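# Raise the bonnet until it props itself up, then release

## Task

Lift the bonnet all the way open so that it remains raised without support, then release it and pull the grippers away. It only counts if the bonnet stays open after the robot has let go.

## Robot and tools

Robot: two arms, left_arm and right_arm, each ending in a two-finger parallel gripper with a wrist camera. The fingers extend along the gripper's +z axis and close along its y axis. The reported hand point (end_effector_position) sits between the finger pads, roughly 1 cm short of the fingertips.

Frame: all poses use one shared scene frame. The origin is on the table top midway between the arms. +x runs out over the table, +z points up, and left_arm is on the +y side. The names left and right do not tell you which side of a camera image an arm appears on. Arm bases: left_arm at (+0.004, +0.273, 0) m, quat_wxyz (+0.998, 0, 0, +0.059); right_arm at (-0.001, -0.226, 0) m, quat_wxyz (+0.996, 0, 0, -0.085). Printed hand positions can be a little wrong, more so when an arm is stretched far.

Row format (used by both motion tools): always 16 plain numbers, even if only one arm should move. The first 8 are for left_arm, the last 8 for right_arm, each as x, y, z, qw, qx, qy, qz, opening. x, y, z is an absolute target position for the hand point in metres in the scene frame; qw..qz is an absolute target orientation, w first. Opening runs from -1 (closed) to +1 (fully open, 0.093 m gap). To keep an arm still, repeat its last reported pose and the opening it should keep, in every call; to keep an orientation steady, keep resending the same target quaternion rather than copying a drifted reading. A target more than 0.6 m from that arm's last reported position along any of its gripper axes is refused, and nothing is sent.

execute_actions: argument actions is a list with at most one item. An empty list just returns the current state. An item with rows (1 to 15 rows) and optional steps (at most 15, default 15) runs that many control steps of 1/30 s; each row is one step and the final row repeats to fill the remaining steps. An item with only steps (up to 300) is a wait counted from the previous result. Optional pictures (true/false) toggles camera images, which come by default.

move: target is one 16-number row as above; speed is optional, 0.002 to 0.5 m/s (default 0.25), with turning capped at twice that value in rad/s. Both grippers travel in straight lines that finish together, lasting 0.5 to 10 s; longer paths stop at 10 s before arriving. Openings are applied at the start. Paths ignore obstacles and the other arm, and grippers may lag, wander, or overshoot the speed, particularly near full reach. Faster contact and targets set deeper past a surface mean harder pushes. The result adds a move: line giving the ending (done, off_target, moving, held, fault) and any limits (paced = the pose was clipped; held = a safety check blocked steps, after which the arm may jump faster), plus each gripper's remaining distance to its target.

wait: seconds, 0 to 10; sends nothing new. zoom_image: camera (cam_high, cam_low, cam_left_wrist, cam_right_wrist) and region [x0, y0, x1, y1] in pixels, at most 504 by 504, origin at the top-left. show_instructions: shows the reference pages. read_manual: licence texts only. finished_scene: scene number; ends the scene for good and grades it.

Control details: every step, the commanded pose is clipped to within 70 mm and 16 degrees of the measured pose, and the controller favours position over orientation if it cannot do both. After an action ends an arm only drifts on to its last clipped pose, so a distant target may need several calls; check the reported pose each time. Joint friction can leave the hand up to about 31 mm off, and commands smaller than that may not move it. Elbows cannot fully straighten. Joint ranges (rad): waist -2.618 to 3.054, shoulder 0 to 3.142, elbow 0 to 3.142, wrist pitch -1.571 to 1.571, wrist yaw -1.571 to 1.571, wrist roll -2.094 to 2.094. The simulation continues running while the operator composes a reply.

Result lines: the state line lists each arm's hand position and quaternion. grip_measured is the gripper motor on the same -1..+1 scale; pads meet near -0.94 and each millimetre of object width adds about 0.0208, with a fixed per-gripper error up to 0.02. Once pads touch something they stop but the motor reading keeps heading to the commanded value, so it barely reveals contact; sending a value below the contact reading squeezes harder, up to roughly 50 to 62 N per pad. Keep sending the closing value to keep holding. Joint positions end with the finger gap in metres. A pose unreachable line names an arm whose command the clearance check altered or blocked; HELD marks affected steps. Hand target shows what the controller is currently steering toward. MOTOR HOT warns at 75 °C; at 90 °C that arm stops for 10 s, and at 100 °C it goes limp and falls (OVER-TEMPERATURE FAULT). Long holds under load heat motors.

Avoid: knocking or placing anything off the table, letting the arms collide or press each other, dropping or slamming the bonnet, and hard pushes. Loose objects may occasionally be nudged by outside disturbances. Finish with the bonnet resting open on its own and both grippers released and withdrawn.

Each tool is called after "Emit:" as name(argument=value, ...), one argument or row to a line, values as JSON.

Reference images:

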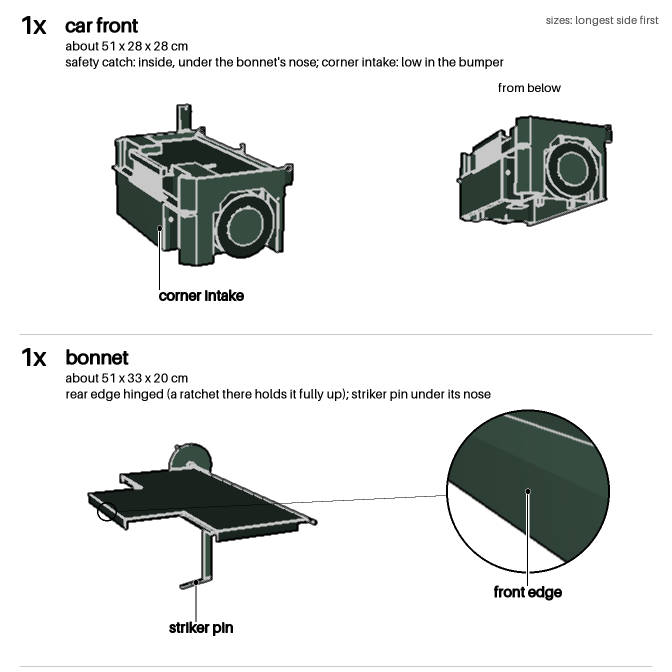

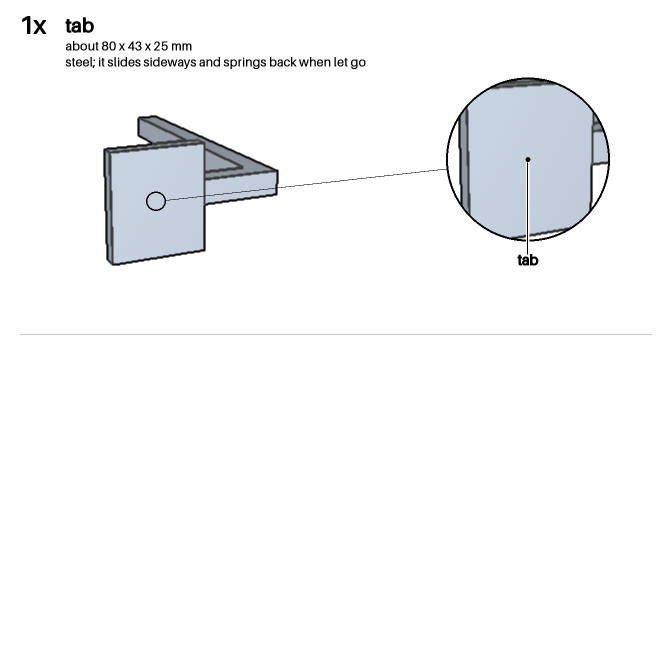

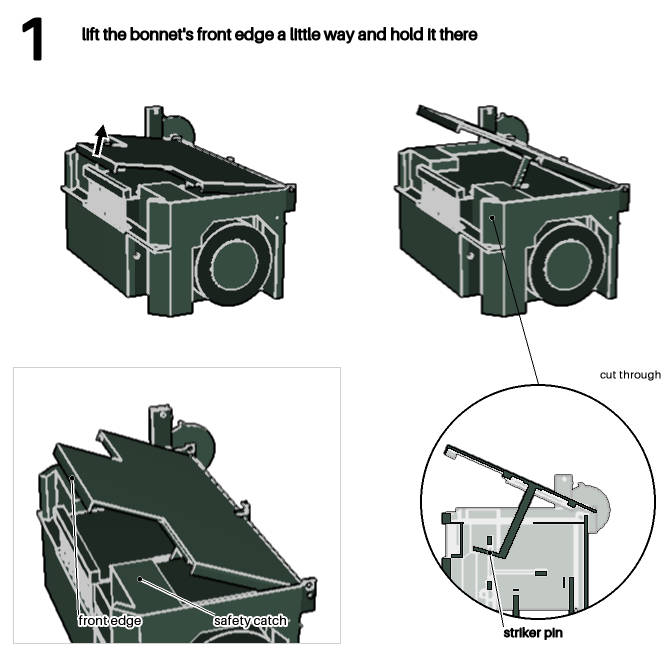

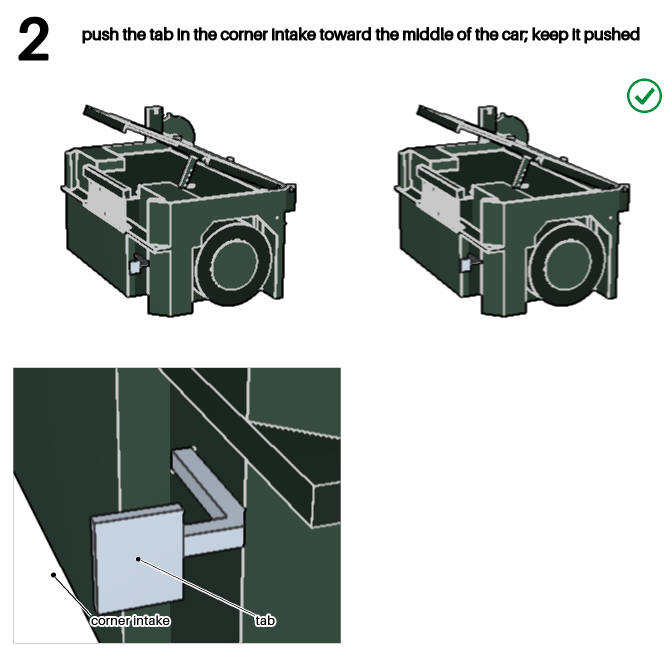

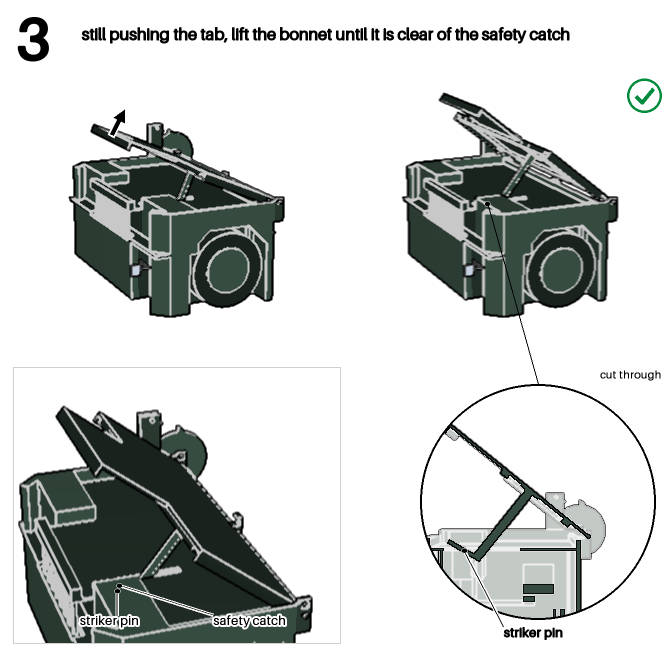

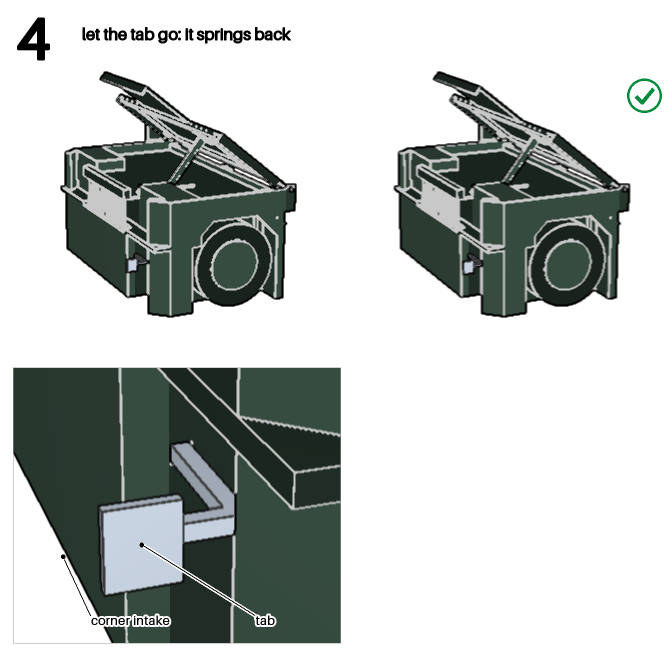

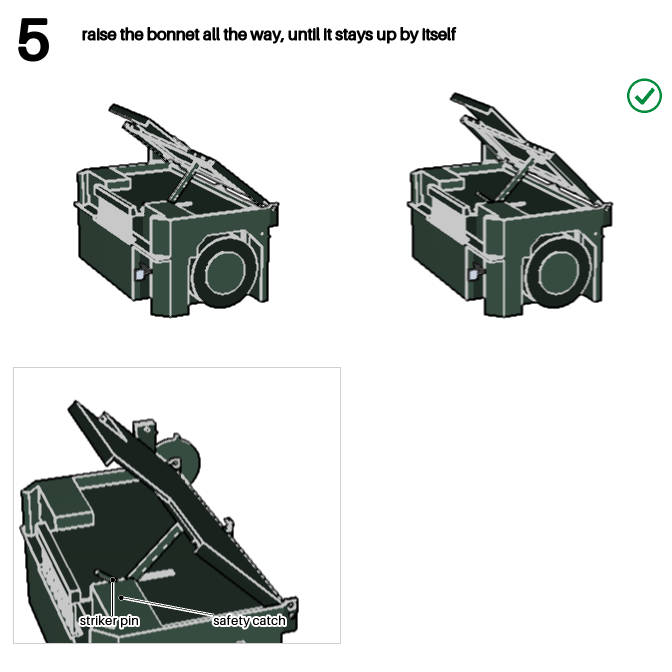

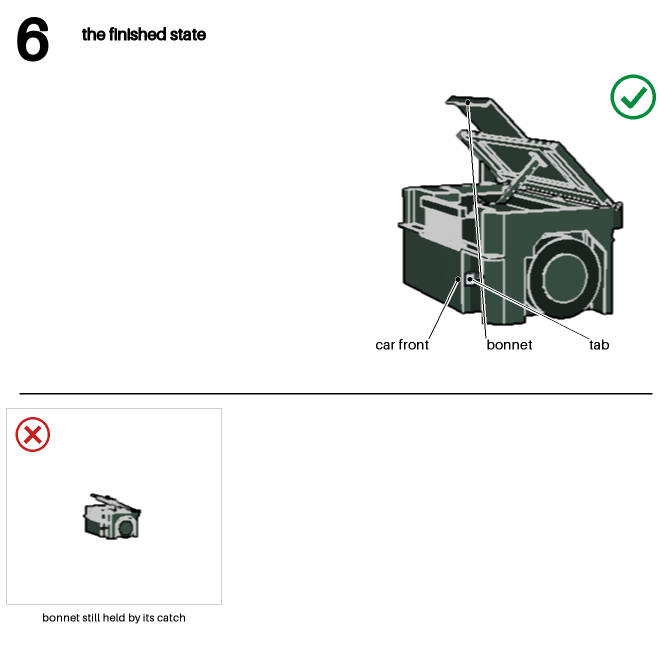

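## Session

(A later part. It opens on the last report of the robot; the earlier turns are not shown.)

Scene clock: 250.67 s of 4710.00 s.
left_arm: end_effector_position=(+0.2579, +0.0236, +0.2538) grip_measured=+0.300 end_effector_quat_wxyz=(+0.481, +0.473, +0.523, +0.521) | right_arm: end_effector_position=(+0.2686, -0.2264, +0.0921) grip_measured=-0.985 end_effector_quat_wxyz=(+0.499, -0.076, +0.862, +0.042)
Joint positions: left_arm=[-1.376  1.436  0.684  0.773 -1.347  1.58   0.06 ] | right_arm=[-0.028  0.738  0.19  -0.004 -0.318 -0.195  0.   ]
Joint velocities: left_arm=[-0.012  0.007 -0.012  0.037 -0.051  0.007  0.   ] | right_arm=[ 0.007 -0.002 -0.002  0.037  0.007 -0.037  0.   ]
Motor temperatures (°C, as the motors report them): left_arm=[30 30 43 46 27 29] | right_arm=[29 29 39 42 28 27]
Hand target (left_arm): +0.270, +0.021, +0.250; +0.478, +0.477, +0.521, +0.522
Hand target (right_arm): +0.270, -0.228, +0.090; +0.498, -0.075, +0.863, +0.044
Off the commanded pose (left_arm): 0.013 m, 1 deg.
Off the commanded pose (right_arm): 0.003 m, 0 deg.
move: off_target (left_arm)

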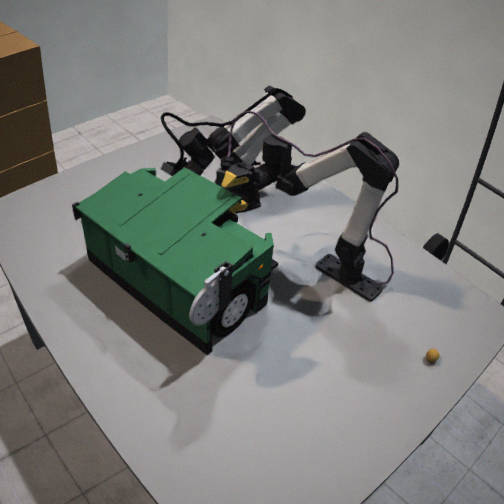

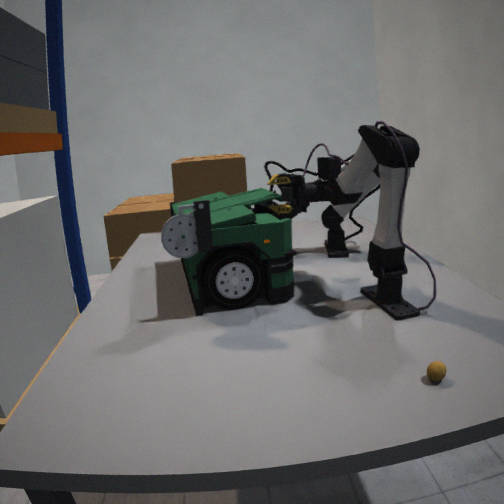

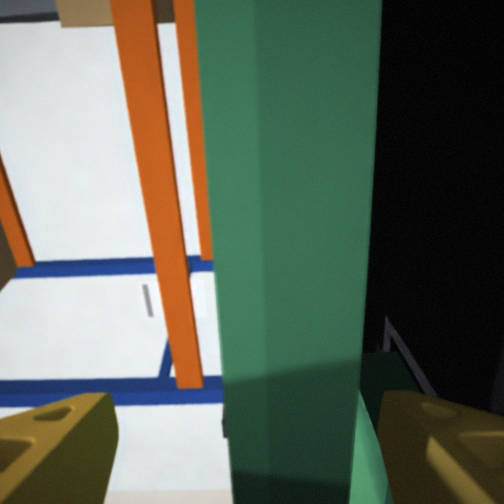

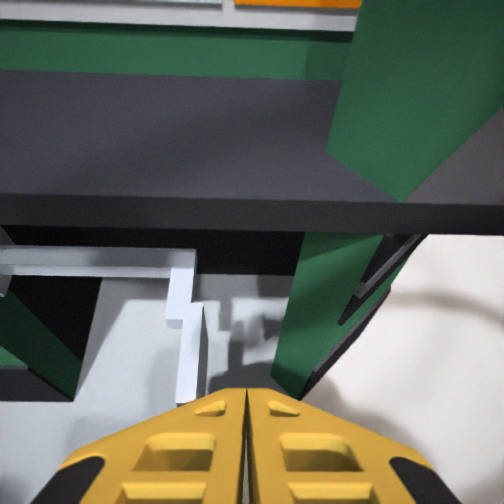

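In. Lift.

Emit:
move(
  target=[0.275,0.02,0.33,0.477,0.477,0.521,0.521,0.3, 0.27,-0.228,0.09,0.498,-0.075,0.863,0.044,-1],
  speed=0.05,
)

Scene clock: 255.83 s of 4710.00 s.
left_arm: end_effector_position=(+0.2656, +0.0162, +0.2782) grip_measured=+0.301 end_effector_quat_wxyz=(+0.415, +0.545, +0.481, +0.547) | right_arm: end_effector_position=(+0.2686, -0.2264, +0.0921) grip_measured=-0.985 end_effector_quat_wxyz=(+0.499, -0.076, +0.862, +0.042)
Joint positions: left_arm=[-1.355  1.382  0.864  0.302 -1.304  1.559  0.06 ] | right_arm=[-0.028  0.738  0.19  -0.004 -0.318 -0.195  0.   ]
Joint velocities: left_arm=[-0.002 -0.002  0.002 -0.095 -0.022 -0.007 -0.   ] | right_arm=[-0.007 -0.017  0.012 -0.051 -0.037  0.007  0.   ]
Motor temperatures (°C, as the motors report them): left_arm=[30 30 43 46 26 28] | right_arm=[29 29 39 42 28 27]
Hand target (left_arm): +0.271, +0.025, +0.329; +0.476, +0.478, +0.522, +0.522
Hand target (right_arm): +0.270, -0.228, +0.090; +0.498, -0.075, +0.863, +0.044
Off the commanded pose (left_arm): 0.053 m, 12 deg.
Off the commanded pose (right_arm): 0.003 m, 0 deg.
After step 90, 0.27 s passed at rest.
move: off_target (left_arm)

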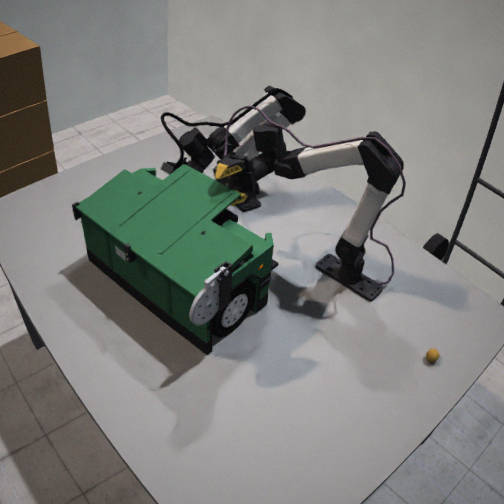

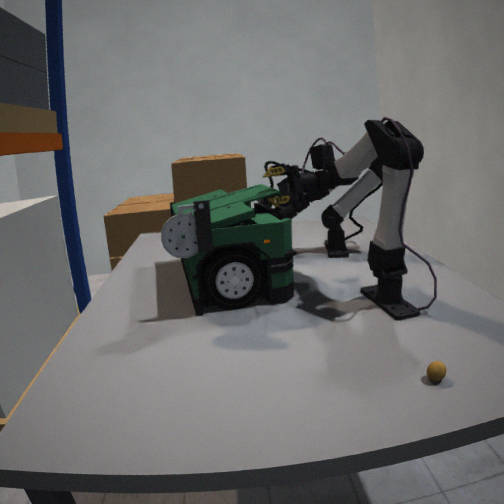

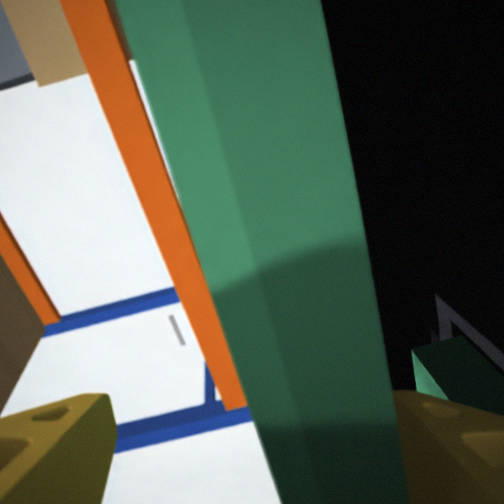

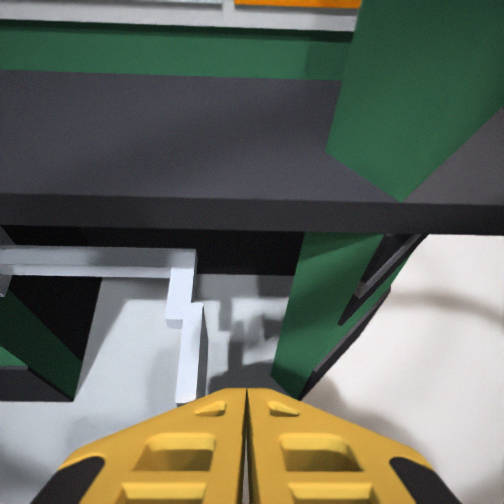

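Emit:
move(
  target=[0.28,0.02,0.37,0.477,0.477,0.521,0.521,0.3, 0.265,-0.185,0.088,0.498,-0.075,0.863,0.044,-1],
  speed=0.05,
)

Scene clock: 264.90 s of 4710.00 s.
left_arm: end_effector_position=(+0.2661, +0.0091, +0.2620) grip_measured=+0.301 end_effector_quat_wxyz=(+0.360, +0.643, +0.447, +0.507) | right_arm: end_effector_position=(+0.2673, -0.2182, +0.0924) grip_measured=-0.985 end_effector_quat_wxyz=(+0.493, -0.027, +0.869, -0.022)
Joint positions: left_arm=[-1.333  1.372  1.006 -0.212 -1.141  1.382  0.06 ] | right_arm=[ 0.251  0.693  0.19  -0.037  0.082 -0.026  0.   ]
Joint velocities: left_arm=[-0.017 -0.002  0.032 -0.154 -0.007 -0.095  0.   ] | right_arm=[-0.007 -0.017 -0.022  0.022 -0.037 -0.066  0.   ]
Motor temperatures (°C, as the motors report them): left_arm=[29 32 46 49 27 29] | right_arm=[29 29 39 43 28 27]
Hand target (left_arm): +0.270, +0.028, +0.337; +0.432, +0.542, +0.505, +0.515
Hand target (right_arm): +0.263, -0.187, +0.089; +0.496, -0.072, +0.864, +0.044
Off the commanded pose (left_arm): 0.109 m, 25 deg; position and orientation clipped at the last step of the last action.
Off the commanded pose (right_arm): 0.034 m, 9 deg.
After step 90, 2.30 s passed at rest.
move: off_target (left_arm, right_arm); limits=paced

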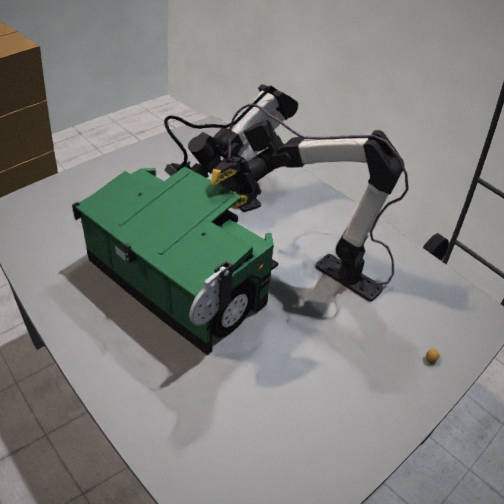

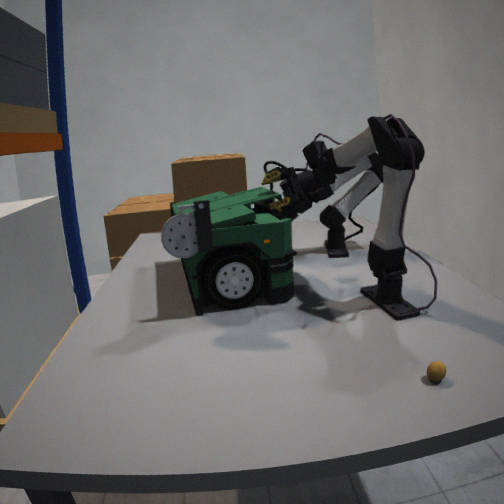

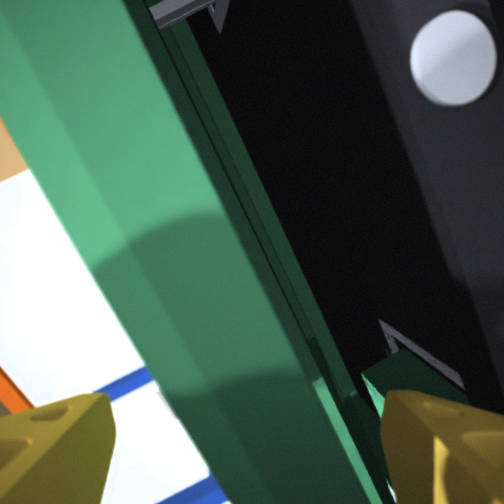

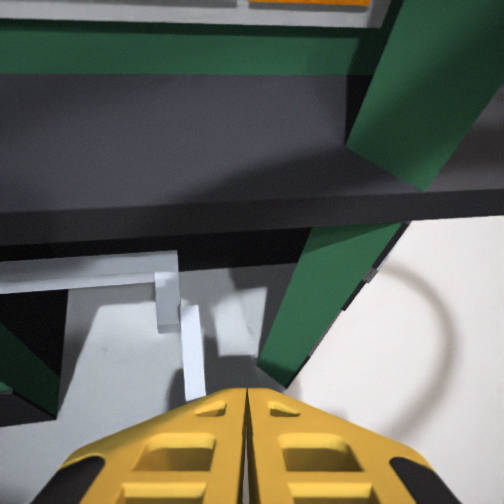

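Emit:
move(
  target=[0.272,0.02,0.30,0.477,0.477,0.521,0.521,0.3, 0.268,-0.225,0.09,0.498,-0.075,0.863,0.044,-1],
  speed=0.05,
)

Emit:
move(
  target=[0.272,0.02,0.30,0.477,0.477,0.521,0.521,0.3, 0.26,-0.14,0.088,0.488,-0.188,0.846,0.108,-1],
  speed=0.05,
)

Scene clock: 281.03 s of 4710.00 s.
left_arm: end_effector_position=(+0.2679, +0.0165, +0.2666) grip_measured=+0.301 end_effector_quat_wxyz=(+0.435, +0.539, +0.500, +0.519) | right_arm: end_effector_position=(+0.2669, -0.2246, +0.0928) grip_measured=-0.985 end_effector_quat_wxyz=(+0.498, -0.074, +0.863, +0.040)
Joint positions: left_arm=[-1.342  1.377  0.847  0.255 -1.264  1.434  0.06 ] | right_arm=[-0.008  0.715  0.19  -0.025 -0.295 -0.182  0.   ]
Joint velocities: left_arm=[-0.002 -0.017 -0.027  0.037 -0.051  0.081 -0.   ] | right_arm=[-0.022 -0.012 -0.002  0.037 -0.081 -0.022  0.   ]
Motor temperatures (°C, as the motors report them): left_arm=[29 34 49 51 27 29] | right_arm=[30 29 39 43 29 27]
Hand target (left_arm): +0.270, +0.024, +0.298; +0.471, +0.482, +0.530, +0.515
Hand target (right_arm): +0.268, -0.225, +0.090; +0.497, -0.076, +0.863, +0.042
Off the commanded pose (left_arm): 0.034 m, 9 deg.
Off the commanded pose (right_arm): 0.003 m, 1 deg.
After step 90, 8.53 s passed at rest.
move: off_target (left_arm)

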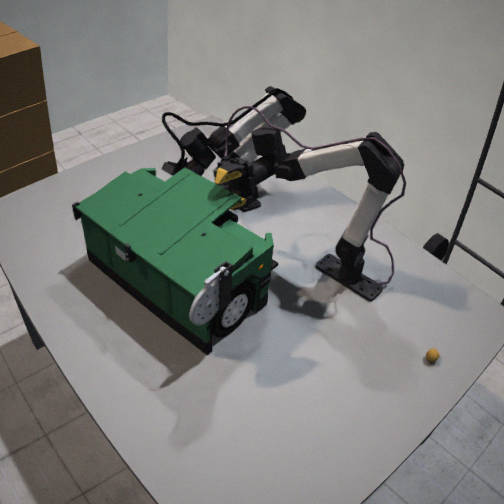

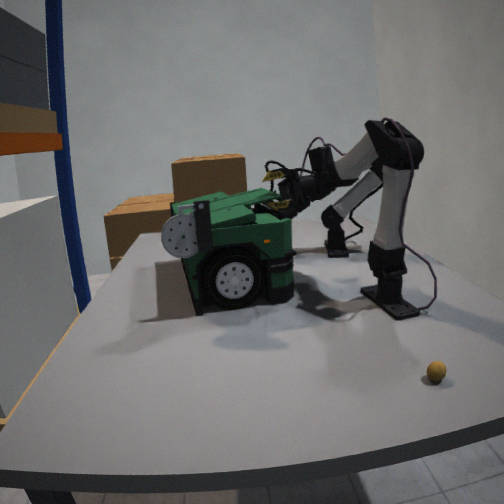

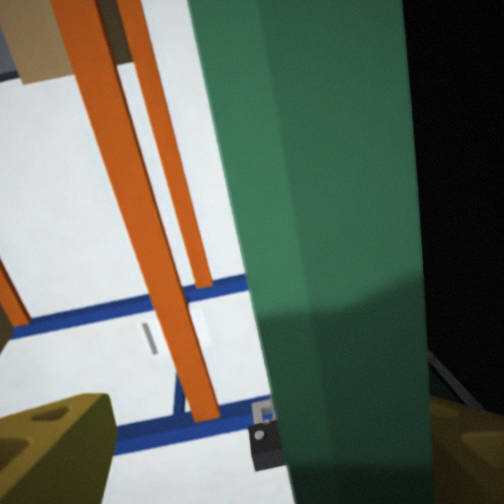

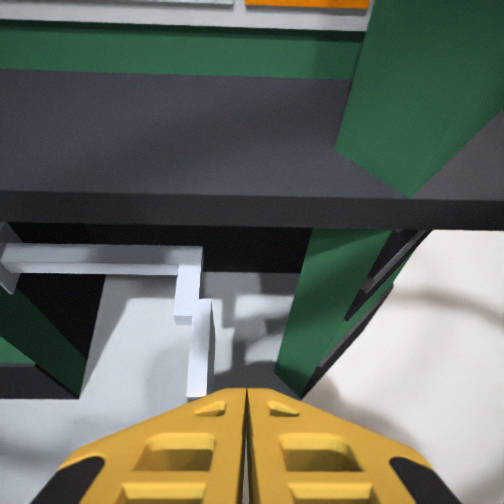

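Scene clock: 284.70 s of 4710.00 s.
left_arm: end_effector_position=(+0.2684, +0.0171, +0.2697) grip_measured=+0.301 end_effector_quat_wxyz=(+0.434, +0.533, +0.500, +0.527) | right_arm: end_effector_position=(+0.2583, -0.1389, +0.0939) grip_measured=-0.986 end_effector_quat_wxyz=(+0.490, -0.184, +0.845, +0.110)
Joint positions: left_arm=[-1.343  1.383  0.846  0.296 -1.28   1.468  0.06 ] | right_arm=[ 0.371  0.739  0.19   0.019 -0.202 -0.111  0.   ]
Joint velocities: left_arm=[-0.012  0.007 -0.007 -0.051 -0.037  0.022 -0.   ] | right_arm=[-0.007 -0.007 -0.007 -0.007 -0.066 -0.051  0.   ]
Motor temperatures (°C, as the motors report them): left_arm=[29 34 48 52 27 29] | right_arm=[30 29 39 43 30 27]
Hand target (left_arm): +0.271, +0.023, +0.298; +0.472, +0.481, +0.528, +0.517
Hand target (right_arm): +0.258, -0.140, +0.088; +0.486, -0.186, +0.847, +0.111
Off the commanded pose (left_arm): 0.031 m, 9 deg.
Off the commanded pose (right_arm): 0.006 m, 1 deg.
move: off_target (left_arm); limits=paced

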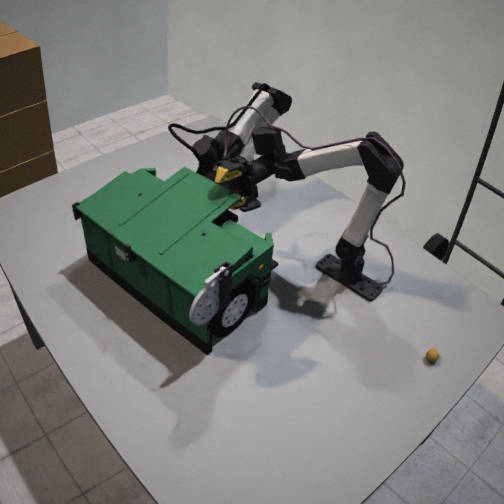

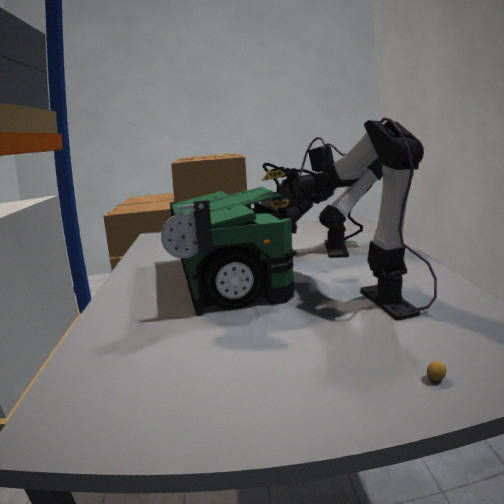

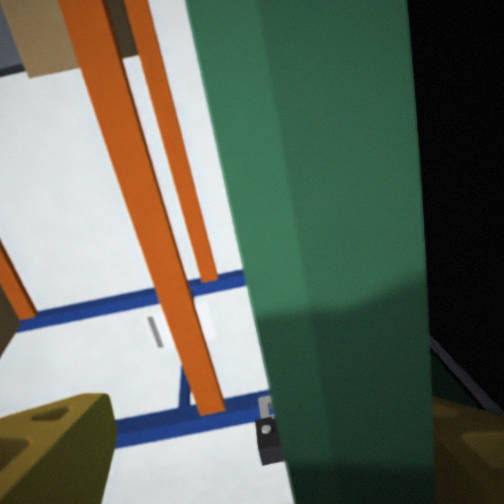

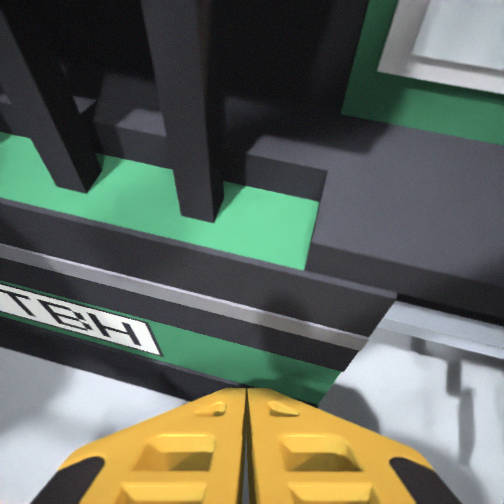

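Emit:
move(
  target=[0.275,0.02,0.33,0.477,0.477,0.521,0.521,0.3, 0.26,-0.14,0.088,0.488,-0.188,0.846,0.108,-1],
  speed=0.05,
)

Emit:
zoom_image(
  camera="cam_low",
  region=[200, 160, 400, 320],
)

Scene clock: 290.77 s of 4710.00 s.
left_arm: end_effector_position=(+0.2688, +0.0149, +0.2685) grip_measured=+0.301 end_effector_quat_wxyz=(+0.414, +0.555, +0.483, +0.536) | right_arm: end_effector_position=(+0.2597, -0.1383, +0.0966) grip_measured=-0.986 end_effector_quat_wxyz=(+0.496, -0.187, +0.841, +0.109)
Joint positions: left_arm=[-1.343  1.387  0.865  0.24  -1.272  1.498  0.06 ] | right_arm=[ 0.371  0.739  0.19   0.032 -0.204 -0.117  0.   ]
Joint velocities: left_arm=[ 0.002 -0.002  0.017 -0.007  0.007 -0.007  0.   ] | right_arm=[-0.002  0.002 -0.012 -0.022 -0.007  0.022  0.   ]
Motor temperatures (°C, as the motors report them): left_arm=[29 34 48 53 27 29] | right_arm=[30 29 39 44 29 27]
Hand target (left_arm): +0.271, +0.027, +0.327; +0.475, +0.479, +0.525, +0.519
Hand target (right_arm): +0.259, -0.140, +0.088; +0.488, -0.188, +0.846, +0.108
Off the commanded pose (left_arm): 0.062 m, 12 deg.
Off the commanded pose (right_arm): 0.009 m, 1 deg.
After step 90, 1.30 s passed at rest.
move: off_target (left_arm)

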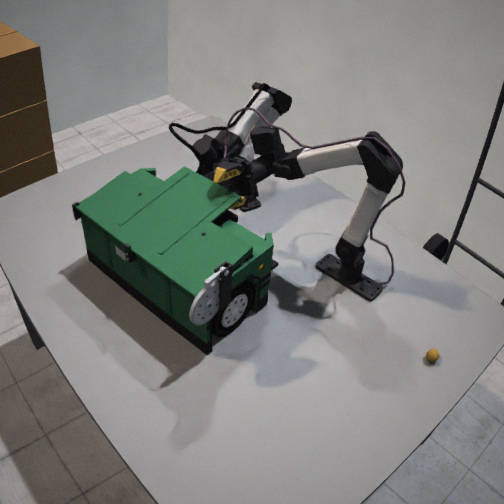

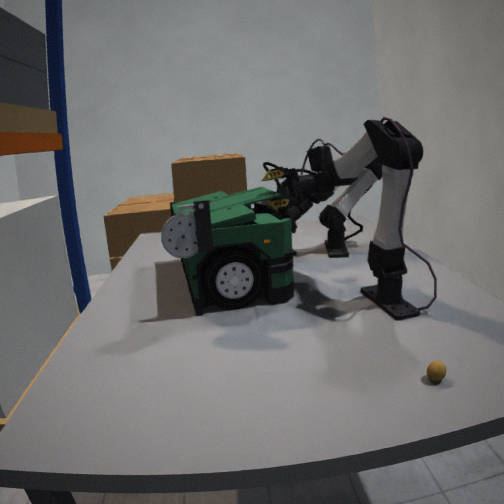

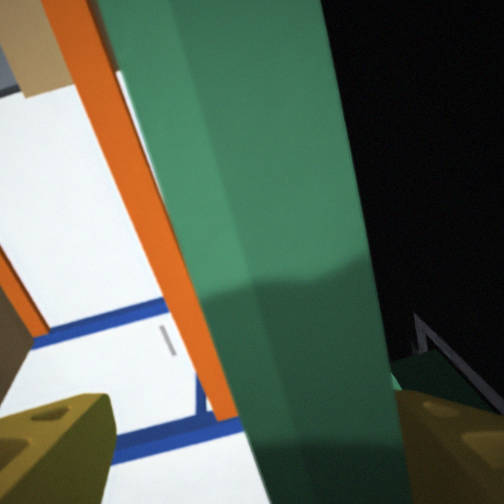

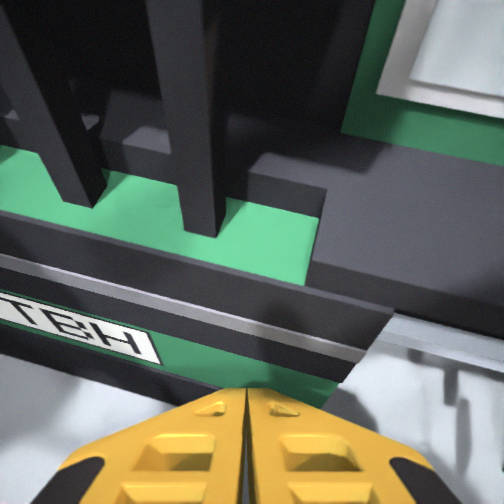

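Region (200, 160, 400, 320) of cam_low's 504x504 image, scaled by 2.520, with more detail than that image has; it fills the top 403 rows of this view, and the rest is white.

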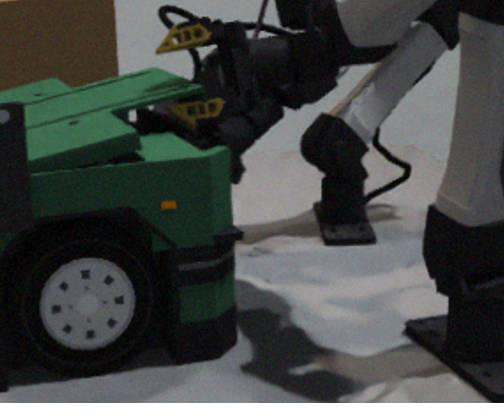

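Emit:
move(
  target=[0.272,0.02,0.29,0.477,0.477,0.521,0.521,0.3, 0.215,-0.16,0.095,0.5,0,0.866,0,-1],
  speed=0.1,
)

Emit:
move(
  target=[0.272,0.02,0.29,0.477,0.477,0.521,0.521,0.3, 0.225,-0.25,0.095,0.5,0,0.866,0,-1],
  speed=0.1,
)

Emit:
move(
  target=[0.272,0.02,0.29,0.477,0.477,0.521,0.521,0.3, 0.285,-0.245,0.085,0.5,0,0.866,0,-1],
  speed=0.06,
)

Scene clock: 301.13 s of 4710.00 s.
left_arm: end_effector_position=(+0.2686, +0.0181, +0.2672) grip_measured=+0.301 end_effector_quat_wxyz=(+0.443, +0.520, +0.505, +0.527) | right_arm: end_effector_position=(+0.2167, -0.1591, +0.0908) grip_measured=-0.986 end_effector_quat_wxyz=(+0.495, -0.000, +0.869, +0.004)
Joint positions: left_arm=[-1.343  1.393  0.813  0.396 -1.291  1.495  0.06 ] | right_arm=[ 0.907  0.501  0.19  -0.359  0.61   0.434  0.   ]
Joint velocities: left_arm=[ 0.017  0.002  0.002 -0.007  0.007  0.081 -0.001] | right_arm=[-0.012 -0.017 -0.017  0.007 -0.007  0.095  0.   ]
Motor temperatures (°C, as the motors report them): left_arm=[29 35 49 53 27 29] | right_arm=[29 29 39 44 29 27]
Hand target (left_arm): +0.271, +0.022, +0.289; +0.474, +0.480, +0.526, +0.518
Hand target (right_arm): +0.216, -0.160, +0.093; +0.499, +0.003, +0.867, +0.005
Off the commanded pose (left_arm): 0.023 m, 7 deg.
Off the commanded pose (right_arm): 0.005 m, 1 deg.
After step 90, 4.60 s passed at rest.
move: off_target (left_arm)

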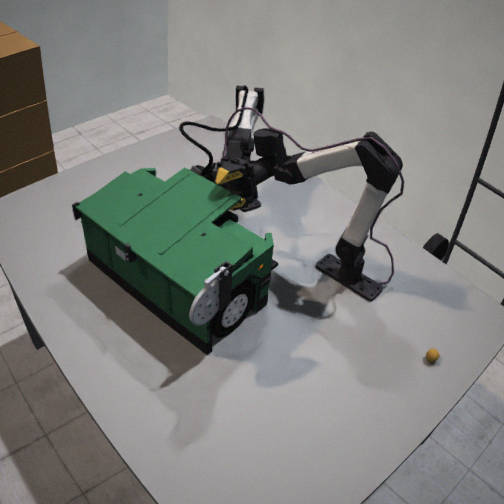

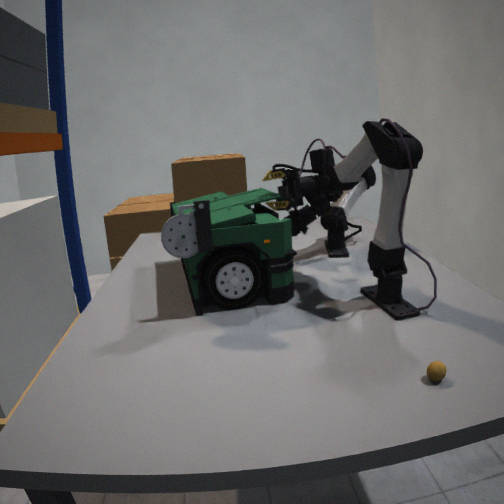

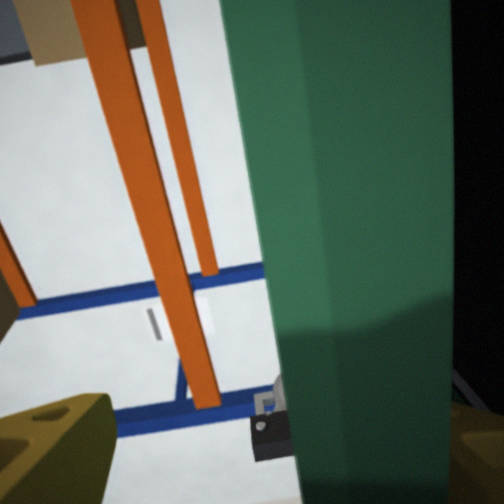

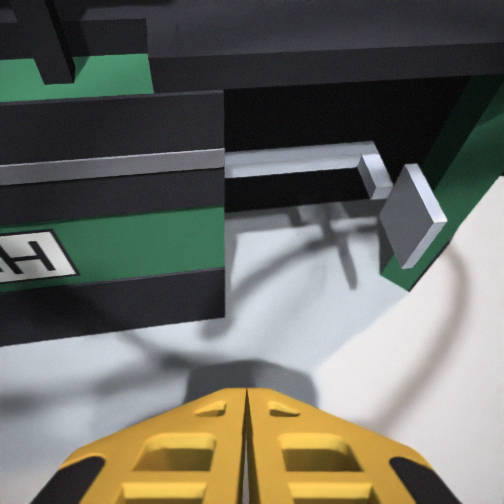

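Scene clock: 302.83 s of 4710.00 s.
left_arm: end_effector_position=(+0.2685, +0.0179, +0.2673) grip_measured=+0.301 end_effector_quat_wxyz=(+0.443, +0.521, +0.504, +0.528) | right_arm: end_effector_position=(+0.2258, -0.2510, +0.1022) grip_measured=-0.986 end_effector_quat_wxyz=(+0.510, -0.003, +0.860, -0.011)
Joint positions: left_arm=[-1.343  1.394  0.813  0.399 -1.291  1.5    0.06 ] | right_arm=[-0.104  0.291  0.171 -0.394 -0.224 -0.149  0.   ]
Joint velocities: left_arm=[-0.017 -0.017  0.017  0.007 -0.037 -0.007  0.001] | right_arm=[-0.007  0.002 -0.002  0.037 -0.037 -0.007  0.   ]
Motor temperatures (°C, as the motors report them): left_arm=[29 35 49 53 27 29] | right_arm=[29 29 39 44 29 27]
Hand target (left_arm): +0.271, +0.022, +0.289; +0.474, +0.480, +0.525, +0.518
Hand target (right_arm): +0.226, -0.251, +0.097; +0.505, -0.005, +0.863, -0.008
Off the commanded pose (left_arm): 0.023 m, 7 deg.
Off the commanded pose (right_arm): 0.007 m, 2 deg.
move: off_target (left_arm)

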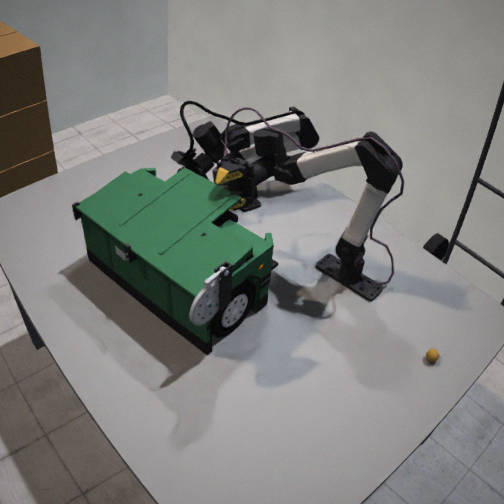

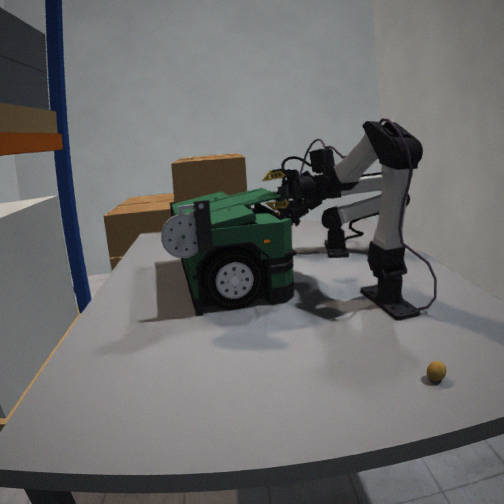

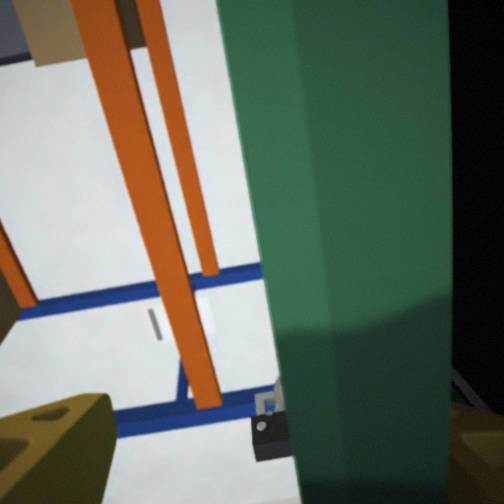

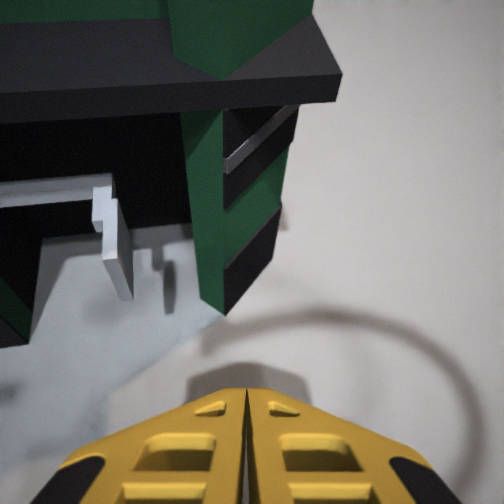

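Scene clock: 304.53 s of 4710.00 s.
left_arm: end_effector_position=(+0.2685, +0.0179, +0.2672) grip_measured=+0.301 end_effector_quat_wxyz=(+0.443, +0.520, +0.504, +0.528) | right_arm: end_effector_position=(+0.2789, -0.2444, +0.0807) grip_measured=-0.986 end_effector_quat_wxyz=(+0.494, -0.001, +0.870, +0.003)
Joint positions: left_arm=[-1.343  1.394  0.812  0.403 -1.291  1.502  0.06 ] | right_arm=[ 0.029  0.839  0.171  0.126 -0.126 -0.071  0.   ]
Joint velocities: left_arm=[ 0.002  0.002 -0.012 -0.037 -0.022 -0.022  0.   ] | right_arm=[-0.002  0.032  0.012 -0.007 -0.037  0.022  0.   ]
Motor temperatures (°C, as the motors report them): left_arm=[29 35 49 53 27 29] | right_arm=[29 29 39 44 29 27]
Hand target (left_arm): +0.271, +0.022, +0.289; +0.474, +0.480, +0.525, +0.518
Hand target (right_arm): +0.284, -0.244, +0.086; +0.500, +0.001, +0.866, +0.001
Off the commanded pose (left_arm): 0.023 m, 7 deg.
Off the commanded pose (right_arm): 0.007 m, 1 deg.
move: off_target (left_arm)

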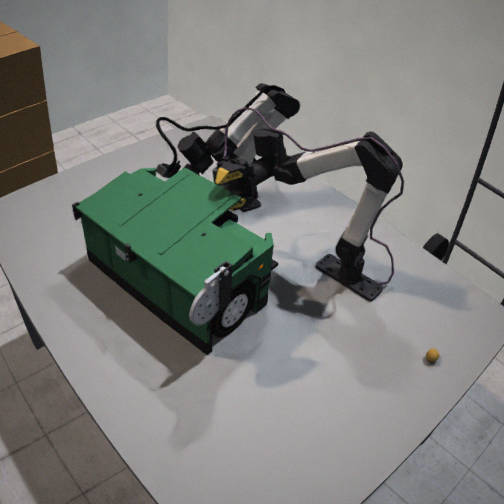

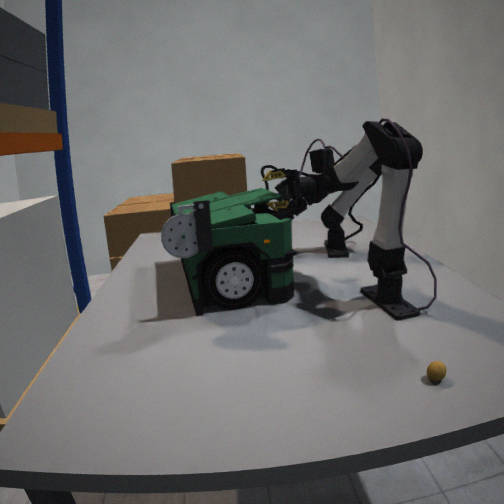

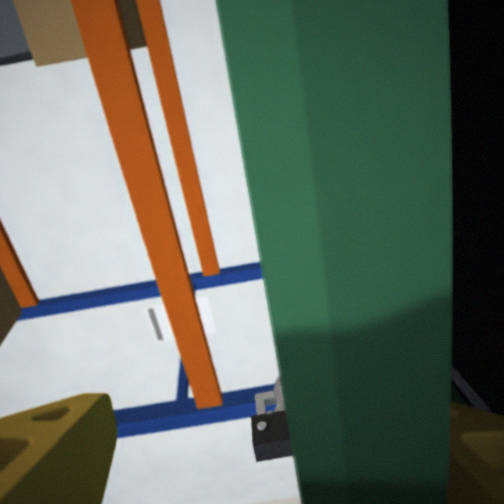

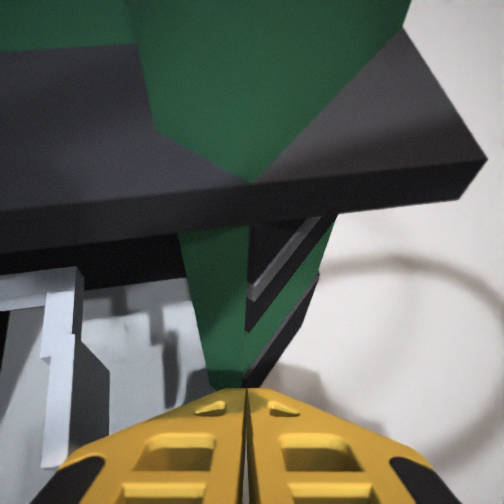

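Emit:
move(
  target=[0.272,0.02,0.29,0.477,0.477,0.521,0.521,0.3, 0.283,-0.15,0.085,0.5,0,0.866,0,-1],
  speed=0.04,
)

Scene clock: 312.47 s of 4710.00 s.
left_arm: end_effector_position=(+0.2687, +0.0181, +0.2671) grip_measured=+0.301 end_effector_quat_wxyz=(+0.443, +0.518, +0.504, +0.531) | right_arm: end_effector_position=(+0.2739, -0.1562, +0.0754) grip_measured=-0.986 end_effector_quat_wxyz=(+0.486, -0.000, +0.874, -0.005)
Joint positions: left_arm=[-1.343  1.399  0.808  0.426 -1.297  1.515  0.06 ] | right_arm=[0.667 0.964 0.213 0.133 0.426 0.275 0.   ]
Joint velocities: left_arm=[-0.007 -0.007 -0.007  0.037 -0.007 -0.022 -0.   ] | right_arm=[-0.012  0.002 -0.007  0.066  0.037 -0.007  0.   ]
Motor temperatures (°C, as the motors report them): left_arm=[29 35 48 53 27 29] | right_arm=[29 29 40 44 29 27]
Hand target (left_arm): +0.271, +0.022, +0.289; +0.475, +0.480, +0.525, +0.519
Hand target (right_arm): +0.281, -0.149, +0.085; +0.497, +0.003, +0.868, +0.006
Off the commanded pose (left_arm): 0.023 m, 6 deg.
Off the commanded pose (right_arm): 0.015 m, 2 deg.
After step 90, 2.13 s passed at rest.
move: off_target (left_arm, right_arm)

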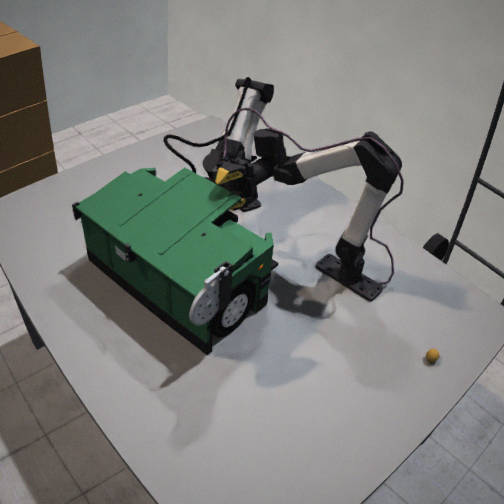

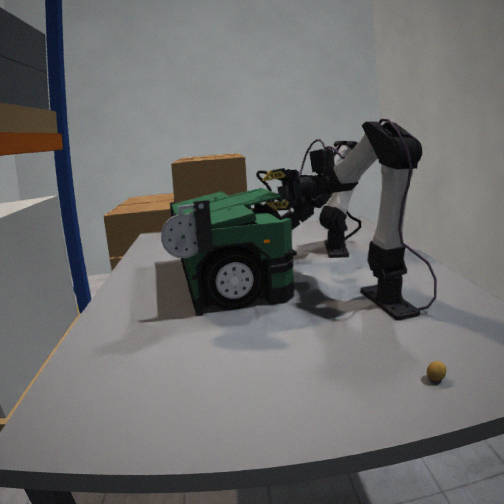

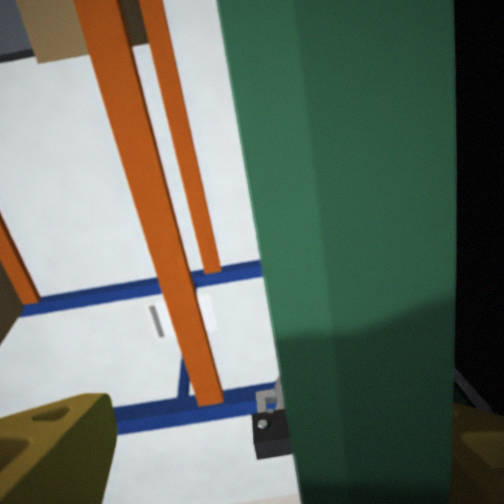

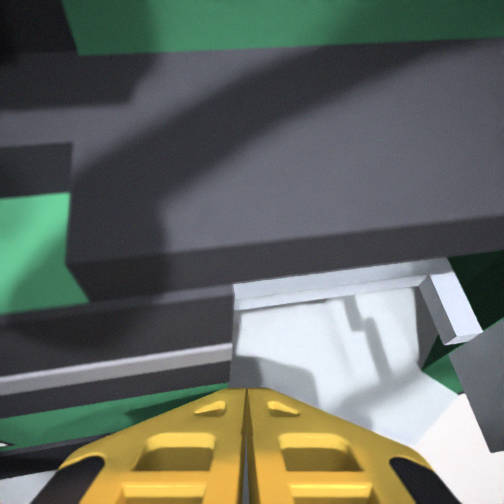

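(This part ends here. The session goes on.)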